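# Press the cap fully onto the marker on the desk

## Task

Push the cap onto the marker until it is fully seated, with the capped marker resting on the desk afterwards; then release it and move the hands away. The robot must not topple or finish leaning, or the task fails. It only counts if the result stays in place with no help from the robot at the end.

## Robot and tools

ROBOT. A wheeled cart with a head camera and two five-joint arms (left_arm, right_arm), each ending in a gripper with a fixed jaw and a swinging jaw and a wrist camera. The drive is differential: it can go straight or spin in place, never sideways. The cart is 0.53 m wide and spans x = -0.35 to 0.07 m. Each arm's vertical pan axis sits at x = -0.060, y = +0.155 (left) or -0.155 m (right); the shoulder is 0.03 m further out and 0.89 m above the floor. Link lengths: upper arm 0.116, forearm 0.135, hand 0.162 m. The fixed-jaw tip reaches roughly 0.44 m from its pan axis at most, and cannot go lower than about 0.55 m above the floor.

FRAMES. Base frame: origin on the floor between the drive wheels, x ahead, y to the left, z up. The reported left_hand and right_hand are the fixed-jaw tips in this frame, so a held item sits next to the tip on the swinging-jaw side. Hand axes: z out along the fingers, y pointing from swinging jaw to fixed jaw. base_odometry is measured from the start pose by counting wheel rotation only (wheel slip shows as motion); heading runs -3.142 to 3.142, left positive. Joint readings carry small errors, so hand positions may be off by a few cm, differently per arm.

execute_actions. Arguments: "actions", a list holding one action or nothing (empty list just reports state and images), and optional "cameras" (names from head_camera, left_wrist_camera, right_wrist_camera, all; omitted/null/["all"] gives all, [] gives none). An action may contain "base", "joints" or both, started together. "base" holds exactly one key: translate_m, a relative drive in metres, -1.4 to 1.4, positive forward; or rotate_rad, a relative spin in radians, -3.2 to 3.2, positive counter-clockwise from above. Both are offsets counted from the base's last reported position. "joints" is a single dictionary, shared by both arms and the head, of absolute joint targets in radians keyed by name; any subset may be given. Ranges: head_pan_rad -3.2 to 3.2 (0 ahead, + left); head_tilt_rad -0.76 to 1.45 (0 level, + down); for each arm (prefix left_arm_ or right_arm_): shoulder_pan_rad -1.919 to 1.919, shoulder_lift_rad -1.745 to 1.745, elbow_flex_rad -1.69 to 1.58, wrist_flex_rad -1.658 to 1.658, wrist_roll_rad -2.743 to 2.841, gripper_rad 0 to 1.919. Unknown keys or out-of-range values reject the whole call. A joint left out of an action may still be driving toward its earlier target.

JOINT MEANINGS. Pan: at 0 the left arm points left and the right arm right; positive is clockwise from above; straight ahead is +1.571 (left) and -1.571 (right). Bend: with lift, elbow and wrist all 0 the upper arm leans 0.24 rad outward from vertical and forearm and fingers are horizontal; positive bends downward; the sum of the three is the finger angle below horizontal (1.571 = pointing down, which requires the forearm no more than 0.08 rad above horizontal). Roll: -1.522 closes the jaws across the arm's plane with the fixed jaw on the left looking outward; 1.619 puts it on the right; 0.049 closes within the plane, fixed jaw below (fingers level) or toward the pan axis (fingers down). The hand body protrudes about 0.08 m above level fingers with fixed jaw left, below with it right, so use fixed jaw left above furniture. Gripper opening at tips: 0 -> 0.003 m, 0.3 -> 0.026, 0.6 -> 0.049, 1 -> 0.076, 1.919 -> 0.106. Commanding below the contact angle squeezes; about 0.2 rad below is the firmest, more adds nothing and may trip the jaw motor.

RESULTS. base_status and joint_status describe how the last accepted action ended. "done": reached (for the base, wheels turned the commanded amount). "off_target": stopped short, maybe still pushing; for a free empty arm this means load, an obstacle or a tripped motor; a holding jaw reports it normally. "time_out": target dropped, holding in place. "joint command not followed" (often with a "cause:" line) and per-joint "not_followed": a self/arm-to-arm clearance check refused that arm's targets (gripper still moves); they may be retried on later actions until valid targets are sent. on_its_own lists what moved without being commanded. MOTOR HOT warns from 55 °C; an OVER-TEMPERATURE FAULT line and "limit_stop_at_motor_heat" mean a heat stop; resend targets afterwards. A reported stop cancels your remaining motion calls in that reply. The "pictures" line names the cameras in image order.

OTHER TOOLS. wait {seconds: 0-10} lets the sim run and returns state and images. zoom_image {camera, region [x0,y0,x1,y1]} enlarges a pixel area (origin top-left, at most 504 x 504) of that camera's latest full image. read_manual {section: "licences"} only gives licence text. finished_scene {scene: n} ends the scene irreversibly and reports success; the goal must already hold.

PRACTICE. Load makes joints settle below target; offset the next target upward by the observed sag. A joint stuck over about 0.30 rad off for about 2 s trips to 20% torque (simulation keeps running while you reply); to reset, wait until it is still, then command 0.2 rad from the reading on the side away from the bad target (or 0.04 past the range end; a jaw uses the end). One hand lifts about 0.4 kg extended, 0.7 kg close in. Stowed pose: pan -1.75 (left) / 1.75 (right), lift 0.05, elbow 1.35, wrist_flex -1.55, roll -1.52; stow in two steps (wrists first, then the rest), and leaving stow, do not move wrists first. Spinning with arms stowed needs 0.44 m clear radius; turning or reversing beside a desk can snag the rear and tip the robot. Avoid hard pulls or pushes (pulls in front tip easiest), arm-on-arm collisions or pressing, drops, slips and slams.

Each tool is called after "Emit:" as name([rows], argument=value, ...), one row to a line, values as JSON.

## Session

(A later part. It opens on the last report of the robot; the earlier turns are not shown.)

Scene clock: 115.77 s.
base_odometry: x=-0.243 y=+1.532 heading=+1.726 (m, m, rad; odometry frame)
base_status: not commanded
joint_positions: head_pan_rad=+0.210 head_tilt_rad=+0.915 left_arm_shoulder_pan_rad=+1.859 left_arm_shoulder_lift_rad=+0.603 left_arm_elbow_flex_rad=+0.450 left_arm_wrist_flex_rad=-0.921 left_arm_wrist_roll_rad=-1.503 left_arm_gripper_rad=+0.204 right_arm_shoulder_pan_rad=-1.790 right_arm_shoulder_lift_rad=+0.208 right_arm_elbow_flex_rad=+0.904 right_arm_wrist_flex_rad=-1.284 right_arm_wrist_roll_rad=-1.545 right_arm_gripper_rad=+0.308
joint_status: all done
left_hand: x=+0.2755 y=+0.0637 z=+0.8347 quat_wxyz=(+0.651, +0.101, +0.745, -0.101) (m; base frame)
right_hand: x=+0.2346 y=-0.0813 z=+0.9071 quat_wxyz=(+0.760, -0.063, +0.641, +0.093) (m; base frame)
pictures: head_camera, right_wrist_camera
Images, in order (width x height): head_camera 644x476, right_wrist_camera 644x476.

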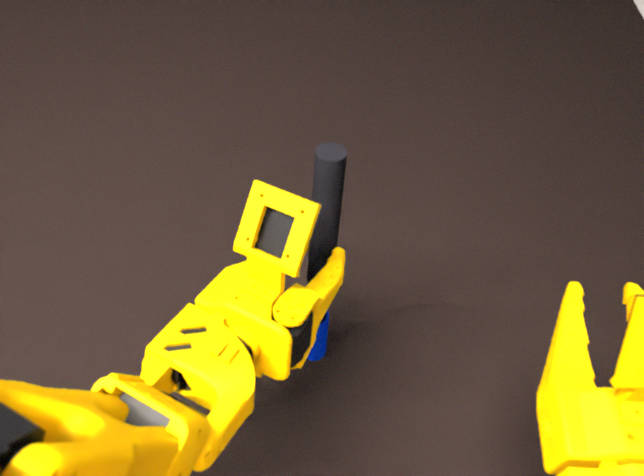

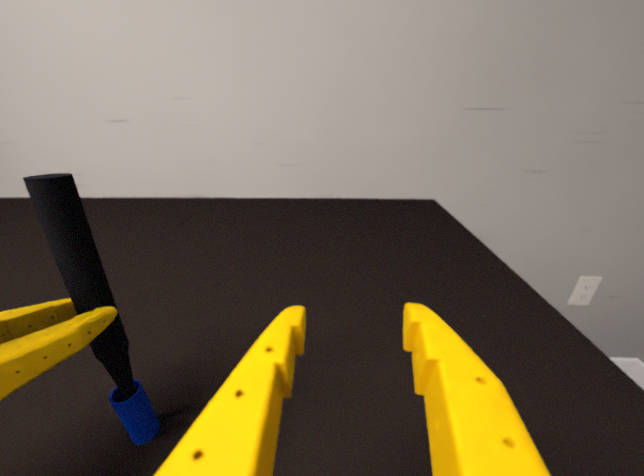

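Emit:
execute_actions([
  {"joints":{"left_arm_shoulder_lift_rad":0.795,"left_arm_elbow_flex_rad":0.324,"left_arm_wrist_flex_rad":-1.063}},
], cameras=["right_wrist_camera"])

Emit:
execute_actions([
  {"joints":{"left_arm_shoulder_lift_rad":0.925,"left_arm_elbow_flex_rad":0.26,"left_arm_wrist_flex_rad":-1.105}},
], cameras=["right_wrist_camera"])

Emit:
zoom_image(camera="right_wrist_camera", region=[20, 230, 220, 470])

Scene clock: 123.00 s.
base_odometry: x=-0.243 y=+1.532 heading=+1.726 (m, m, rad; odometry frame)
base_status: not commanded
joint_positions: head_pan_rad=+0.210 head_tilt_rad=+0.915 left_arm_shoulder_pan_rad=+1.859 left_arm_shoulder_lift_rad=+0.810 left_arm_elbow_flex_rad=+0.360 left_arm_wrist_flex_rad=-1.039 left_arm_wrist_roll_rad=-1.503 left_arm_gripper_rad=+0.204 right_arm_shoulder_pan_rad=-1.790 right_arm_shoulder_lift_rad=+0.208 right_arm_elbow_flex_rad=+0.904 right_arm_wrist_flex_rad=-1.284 right_arm_wrist_roll_rad=-1.545 right_arm_gripper_rad=+0.308
joint_status: all done
left_hand: x=+0.2757 y=+0.0636 z=+0.8079 quat_wxyz=(+0.652, +0.101, +0.745, -0.101) (m; base frame)
right_hand: x=+0.2346 y=-0.0813 z=+0.9071 quat_wxyz=(+0.760, -0.063, +0.641, +0.093) (m; base frame)
pictures: right_wrist_camera
Images, in order (width x height): right_wrist_camera 644x476.

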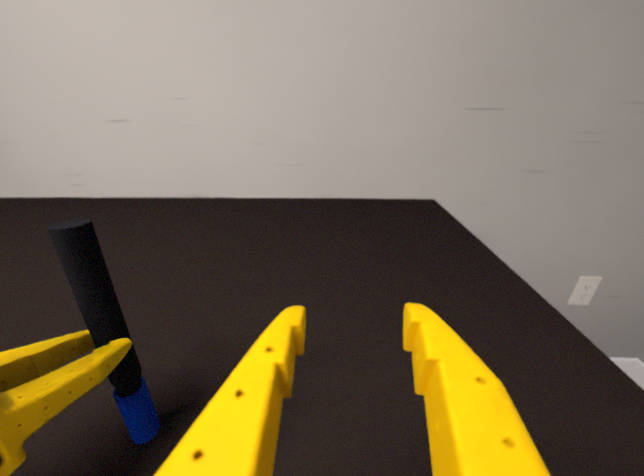

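Scene clock: 123.73 s.
base_odometry: x=-0.243 y=+1.532 heading=+1.726 (m, m, rad; odometry frame)
base_status: not commanded
joint_positions: head_pan_rad=+0.210 head_tilt_rad=+0.915 left_arm_shoulder_pan_rad=+1.859 left_arm_shoulder_lift_rad=+0.926 left_arm_elbow_flex_rad=+0.274 left_arm_wrist_flex_rad=-1.094 left_arm_wrist_roll_rad=-1.503 left_arm_gripper_rad=+0.204 right_arm_shoulder_pan_rad=-1.790 right_arm_shoulder_lift_rad=+0.208 right_arm_elbow_flex_rad=+0.904 right_arm_wrist_flex_rad=-1.284 right_arm_wrist_roll_rad=-1.545 right_arm_gripper_rad=+0.308
joint_status: all done
left_hand: x=+0.2782 y=+0.0629 z=+0.7980 quat_wxyz=(+0.661, +0.100, +0.737, -0.102) (m; base frame)
right_hand: x=+0.2346 y=-0.0813 z=+0.9071 quat_wxyz=(+0.760, -0.063, +0.641, +0.093) (m; base frame)
pictures: right_wrist_camera
Images, in order (width x height): right_wrist_camera 644x476.

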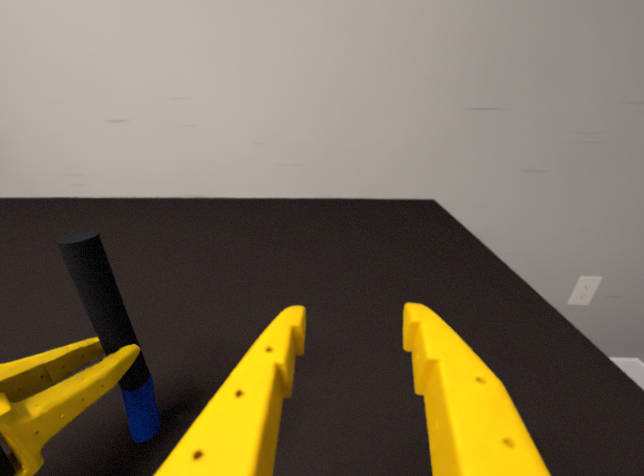

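Region (20, 230, 220, 470) of right_wrist_camera's 644x476 image, scaled by 2.100.

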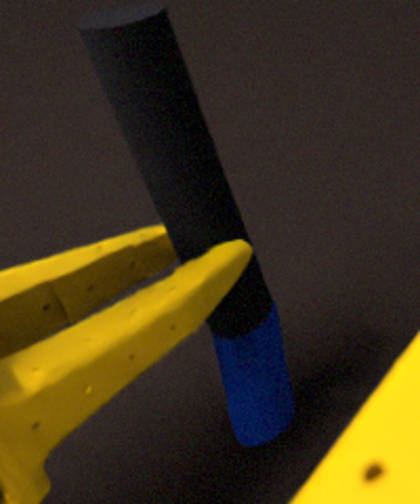

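Emit:
execute_actions([
  {"joints":{"left_arm_shoulder_lift_rad":1.01,"left_arm_elbow_flex_rad":0.39,"left_arm_wrist_flex_rad":-1.04}},
], cameras=["right_wrist_camera"])

Emit:
zoom_image(camera="right_wrist_camera", region=[20, 230, 220, 470])

Scene clock: 127.57 s.
base_odometry: x=-0.243 y=+1.532 heading=+1.726 (m, m, rad; odometry frame)
base_status: not commanded
joint_positions: head_pan_rad=+0.210 head_tilt_rad=+0.915 left_arm_shoulder_pan_rad=+1.859 left_arm_shoulder_lift_rad=+0.940 left_arm_elbow_flex_rad=+0.286 left_arm_wrist_flex_rad=-1.094 left_arm_wrist_roll_rad=-1.503 left_arm_gripper_rad=+0.204 right_arm_shoulder_pan_rad=-1.790 right_arm_shoulder_lift_rad=+0.208 right_arm_elbow_flex_rad=+0.904 right_arm_wrist_flex_rad=-1.284 right_arm_wrist_roll_rad=-1.545 right_arm_gripper_rad=+0.308
joint_status: left_arm_elbow_flex_rad off_target (ended at +0.287, target +0.390); left_arm_wrist_flex_rad off_target (ended at -1.094, target -1.040); the others done
left_hand: x=+0.2752 y=+0.0637 z=+0.7910 quat_wxyz=(+0.651, +0.101, +0.745, -0.101) (m; base frame)
right_hand: x=+0.2346 y=-0.0813 z=+0.9071 quat_wxyz=(+0.760, -0.063, +0.641, +0.093) (m; base frame)
pictures: right_wrist_camera
Images, in order (width x height): right_wrist_camera 644x476.

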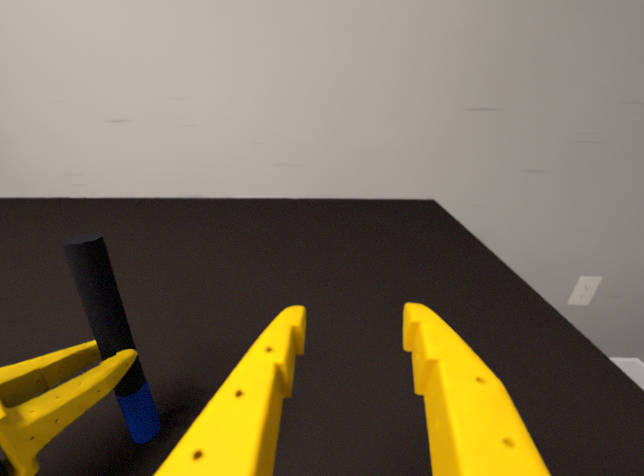

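Region (20, 230, 220, 470) of right_wrist_camera's 644x476 image, scaled by 2.100.

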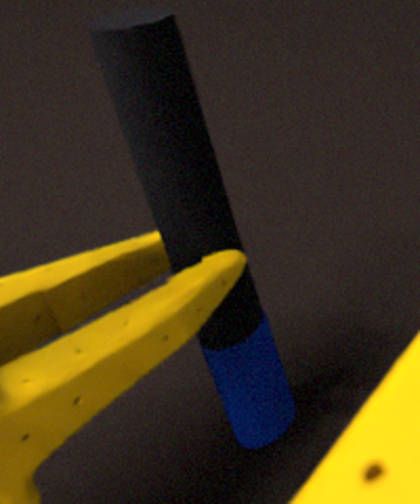

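A bit more push to be sure, then lift and inspect.

Emit:
execute_actions([
  {"joints":{"left_arm_shoulder_lift_rad":1.07,"left_arm_elbow_flex_rad":0.39,"left_arm_wrist_flex_rad":-1.02}},
], cameras=[])

Emit:
execute_actions([
  {"joints":{"left_arm_shoulder_lift_rad":0.2,"left_arm_elbow_flex_rad":0.3,"left_arm_wrist_flex_rad":-0.5}},
], cameras=["right_wrist_camera"])

Emit:
zoom_image(camera="right_wrist_camera", region=[0, 80, 200, 320])

Scene clock: 131.53 s.
base_odometry: x=-0.243 y=+1.532 heading=+1.726 (m, m, rad; odometry frame)
base_status: not commanded
joint_positions: head_pan_rad=+0.210 head_tilt_rad=+0.915 left_arm_shoulder_pan_rad=+1.859 left_arm_shoulder_lift_rad=+0.943 left_arm_elbow_flex_rad=+0.286 left_arm_wrist_flex_rad=-1.094 left_arm_wrist_roll_rad=-1.503 left_arm_gripper_rad=+0.204 right_arm_shoulder_pan_rad=-1.790 right_arm_shoulder_lift_rad=+0.208 right_arm_elbow_flex_rad=+0.904 right_arm_wrist_flex_rad=-1.284 right_arm_wrist_roll_rad=-1.545 right_arm_gripper_rad=+0.308
joint_status: left_arm_shoulder_lift_rad off_target (ended at +0.943, target +1.070); left_arm_elbow_flex_rad off_target (ended at +0.286, target +0.390); left_arm_wrist_flex_rad off_target (ended at -1.094, target -1.020)
left_hand: x=+0.2749 y=+0.0638 z=+0.7900 quat_wxyz=(+0.650, +0.101, +0.746, -0.101) (m; base frame)
right_hand: x=+0.2346 y=-0.0813 z=+0.9071 quat_wxyz=(+0.760, -0.063, +0.641, +0.093) (m; base frame)
pictures: none
No camera images: the call's "cameras" was empty. Leave "cameras" out to get every camera's image.

Scene clock: 132.87 s.
base_odometry: x=-0.243 y=+1.532 heading=+1.726 (m, m, rad; odometry frame)
base_status: not commanded
joint_positions: head_pan_rad=+0.210 head_tilt_rad=+0.915 left_arm_shoulder_pan_rad=+1.859 left_arm_shoulder_lift_rad=+0.252 left_arm_elbow_flex_rad=+0.308 left_arm_wrist_flex_rad=-0.504 left_arm_wrist_roll_rad=-1.503 left_arm_gripper_rad=+0.204 right_arm_shoulder_pan_rad=-1.790 right_arm_shoulder_lift_rad=+0.208 right_arm_elbow_flex_rad=+0.904 right_arm_wrist_flex_rad=-1.284 right_arm_wrist_roll_rad=-1.545 right_arm_gripper_rad=+0.308
joint_status: all done
left_hand: x=+0.2902 y=+0.0593 z=+0.9197 quat_wxyz=(+0.679, +0.097, +0.720, -0.105) (m; base frame)
right_hand: x=+0.2346 y=-0.0813 z=+0.9071 quat_wxyz=(+0.760, -0.063, +0.641, +0.093) (m; base frame)
pictures: right_wrist_camera
Images, in order (width x height): right_wrist_camera 644x476.

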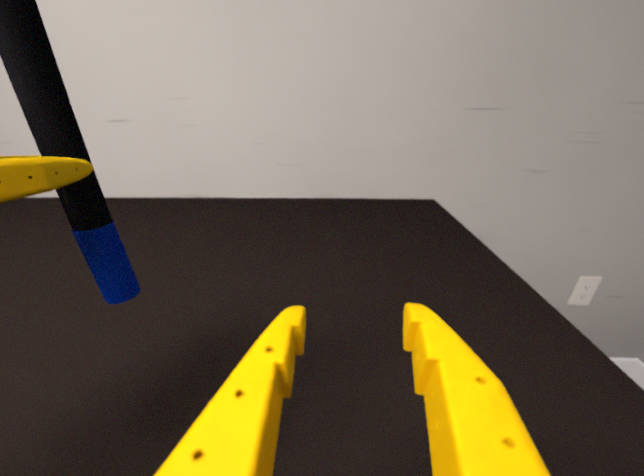

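Region (0, 80, 200, 320) of right_wrist_camera's 644x476 image, scaled by 2.100.

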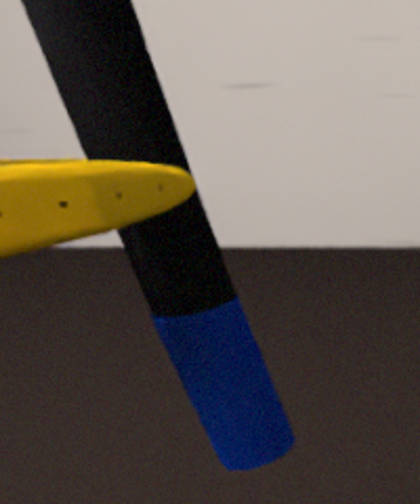

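Emit:
execute_actions([
  {"joints":{"left_arm_shoulder_pan_rad":1.335,"left_arm_shoulder_lift_rad":0.6,"left_arm_elbow_flex_rad":-0.41,"left_arm_wrist_flex_rad":0.955,"left_arm_wrist_roll_rad":0.34,"right_arm_shoulder_pan_rad":-1.0,"head_pan_rad":0.45,"head_tilt_rad":1.05}},
], cameras=[])

Emit:
execute_actions([
  {"joints":{"left_arm_shoulder_lift_rad":0.84}},
], cameras=["head_camera"])

Scene clock: 139.70 s.
base_odometry: x=-0.243 y=+1.532 heading=+1.726 (m, m, rad; odometry frame)
base_status: not commanded
joint_positions: head_pan_rad=+0.440 head_tilt_rad=+1.045 left_arm_shoulder_pan_rad=+1.346 left_arm_shoulder_lift_rad=+0.621 left_arm_elbow_flex_rad=-0.367 left_arm_wrist_flex_rad=+0.947 left_arm_wrist_roll_rad=+0.332 left_arm_gripper_rad=+0.204 right_arm_shoulder_pan_rad=-1.010 right_arm_shoulder_lift_rad=+0.208 right_arm_elbow_flex_rad=+0.904 right_arm_wrist_flex_rad=-1.284 right_arm_wrist_roll_rad=-1.545 right_arm_gripper_rad=+0.308
joint_status: all done
left_hand: x=+0.2346 y=+0.2196 z=+0.7880 quat_wxyz=(+0.126, -0.847, +0.498, -0.134) (m; base frame)
right_hand: x=+0.2012 y=-0.3100 z=+0.9071 quat_wxyz=(+0.738, +0.185, +0.617, -0.204) (m; base frame)
pictures: none
No camera images: the call's "cameras" was empty. Leave "cameras" out to get every camera's image.

Scene clock: 140.57 s.
base_odometry: x=-0.243 y=+1.532 heading=+1.726 (m, m, rad; odometry frame)
base_status: not commanded
joint_positions: head_pan_rad=+0.440 head_tilt_rad=+1.045 left_arm_shoulder_pan_rad=+1.346 left_arm_shoulder_lift_rad=+0.856 left_arm_elbow_flex_rad=-0.373 left_arm_wrist_flex_rad=+0.947 left_arm_wrist_roll_rad=+0.332 left_arm_gripper_rad=+0.204 right_arm_shoulder_pan_rad=-1.010 right_arm_shoulder_lift_rad=+0.208 right_arm_elbow_flex_rad=+0.904 right_arm_wrist_flex_rad=-1.284 right_arm_wrist_roll_rad=-1.545 right_arm_gripper_rad=+0.308
joint_status: all done
left_hand: x=+0.2046 y=+0.2127 z=+0.7287 quat_wxyz=(+0.048, -0.860, +0.506, -0.051) (m; base frame)
right_hand: x=+0.2012 y=-0.3100 z=+0.9071 quat_wxyz=(+0.738, +0.185, +0.617, -0.204) (m; base frame)
pictures: head_camera
Images, in order (width x height): head_camera 644x476.

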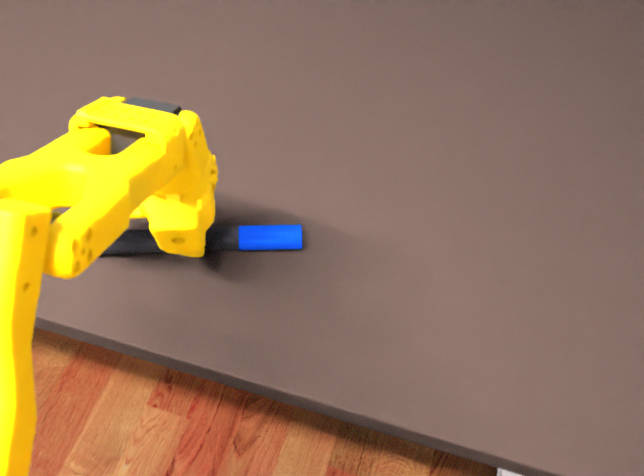

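Emit:
execute_actions([
  {"joints":{"left_arm_gripper_rad":0.6}},
], cameras=[])

Emit:
execute_actions([
  {"joints":{"left_arm_shoulder_lift_rad":0.55,"left_arm_wrist_flex_rad":1.3}},
], cameras=[])

Emit:
execute_actions([
  {"base":{"translate_m":-0.15},"joints":{"left_arm_shoulder_lift_rad":0.0,"head_pan_rad":0.3,"head_tilt_rad":0.9}},
], cameras=["head_camera"])

Scene clock: 145.07 s.
base_odometry: x=-0.243 y=+1.532 heading=+1.726 (m, m, rad; odometry frame)
base_status: not commanded
joint_positions: head_pan_rad=+0.440 head_tilt_rad=+1.045 left_arm_shoulder_pan_rad=+1.346 left_arm_shoulder_lift_rad=+0.856 left_arm_elbow_flex_rad=-0.373 left_arm_wrist_flex_rad=+0.947 left_arm_wrist_roll_rad=+0.332 left_arm_gripper_rad=+0.589 right_arm_shoulder_pan_rad=-1.010 right_arm_shoulder_lift_rad=+0.208 right_arm_elbow_flex_rad=+0.904 right_arm_wrist_flex_rad=-1.284 right_arm_wrist_roll_rad=-1.545 right_arm_gripper_rad=+0.308
joint_status: all done
left_hand: x=+0.2046 y=+0.2127 z=+0.7287 quat_wxyz=(+0.048, -0.860, +0.506, -0.051) (m; base frame)
right_hand: x=+0.2012 y=-0.3100 z=+0.9071 quat_wxyz=(+0.738, +0.185, +0.617, -0.204) (m; base frame)
pictures: none
No camera images: the call's "cameras" was empty. Leave "cameras" out to get every camera's image.

Scene clock: 146.10 s.
base_odometry: x=-0.243 y=+1.532 heading=+1.726 (m, m, rad; odometry frame)
base_status: not commanded
joint_positions: head_pan_rad=+0.440 head_tilt_rad=+1.045 left_arm_shoulder_pan_rad=+1.346 left_arm_shoulder_lift_rad=+0.601 left_arm_elbow_flex_rad=-0.375 left_arm_wrist_flex_rad=+1.288 left_arm_wrist_roll_rad=+0.332 left_arm_gripper_rad=+0.590 right_arm_shoulder_pan_rad=-1.010 right_arm_shoulder_lift_rad=+0.208 right_arm_elbow_flex_rad=+0.904 right_arm_wrist_flex_rad=-1.284 right_arm_wrist_roll_rad=-1.545 right_arm_gripper_rad=+0.308
joint_status: all done
left_hand: x=+0.1857 y=+0.2084 z=+0.7851 quat_wxyz=(+0.019, -0.862, +0.507, -0.021) (m; base frame)
right_hand: x=+0.2012 y=-0.3100 z=+0.9071 quat_wxyz=(+0.738, +0.185, +0.617, -0.204) (m; base frame)
pictures: none
No camera images: the call's "cameras" was empty. Leave "cameras" out to get every camera's image.

Scene clock: 147.70 s.
base_odometry: x=-0.219 y=+1.383 heading=+1.726 (m, m, rad; odometry frame)
base_status: done
joint_positions: head_pan_rad=+0.310 head_tilt_rad=+0.915 left_arm_shoulder_pan_rad=+1.346 left_arm_shoulder_lift_rad=+0.038 left_arm_elbow_flex_rad=-0.375 left_arm_wrist_flex_rad=+1.291 left_arm_wrist_roll_rad=+0.332 left_arm_gripper_rad=+0.590 right_arm_shoulder_pan_rad=-1.008 right_arm_shoulder_lift_rad=+0.208 right_arm_elbow_flex_rad=+0.904 right_arm_wrist_flex_rad=-1.284 right_arm_wrist_roll_rad=-1.545 right_arm_gripper_rad=+0.308
joint_status: all done
left_hand: x=+0.2087 y=+0.2136 z=+0.9196 quat_wxyz=(+0.208, -0.821, +0.483, -0.221) (m; base frame)
right_hand: x=+0.2009 y=-0.3104 z=+0.9071 quat_wxyz=(+0.737, +0.186, +0.616, -0.204) (m; base frame)
pictures: head_camera
Images, in order (width x height): head_camera 644x476.

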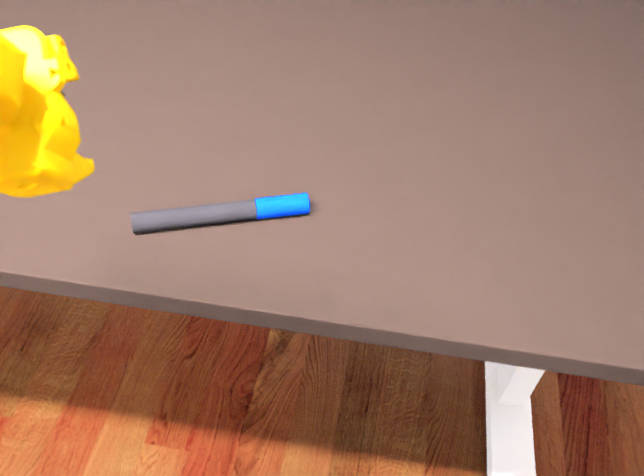

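Emit:
finished_scene(scene=2)

The scene is finished: the task was done.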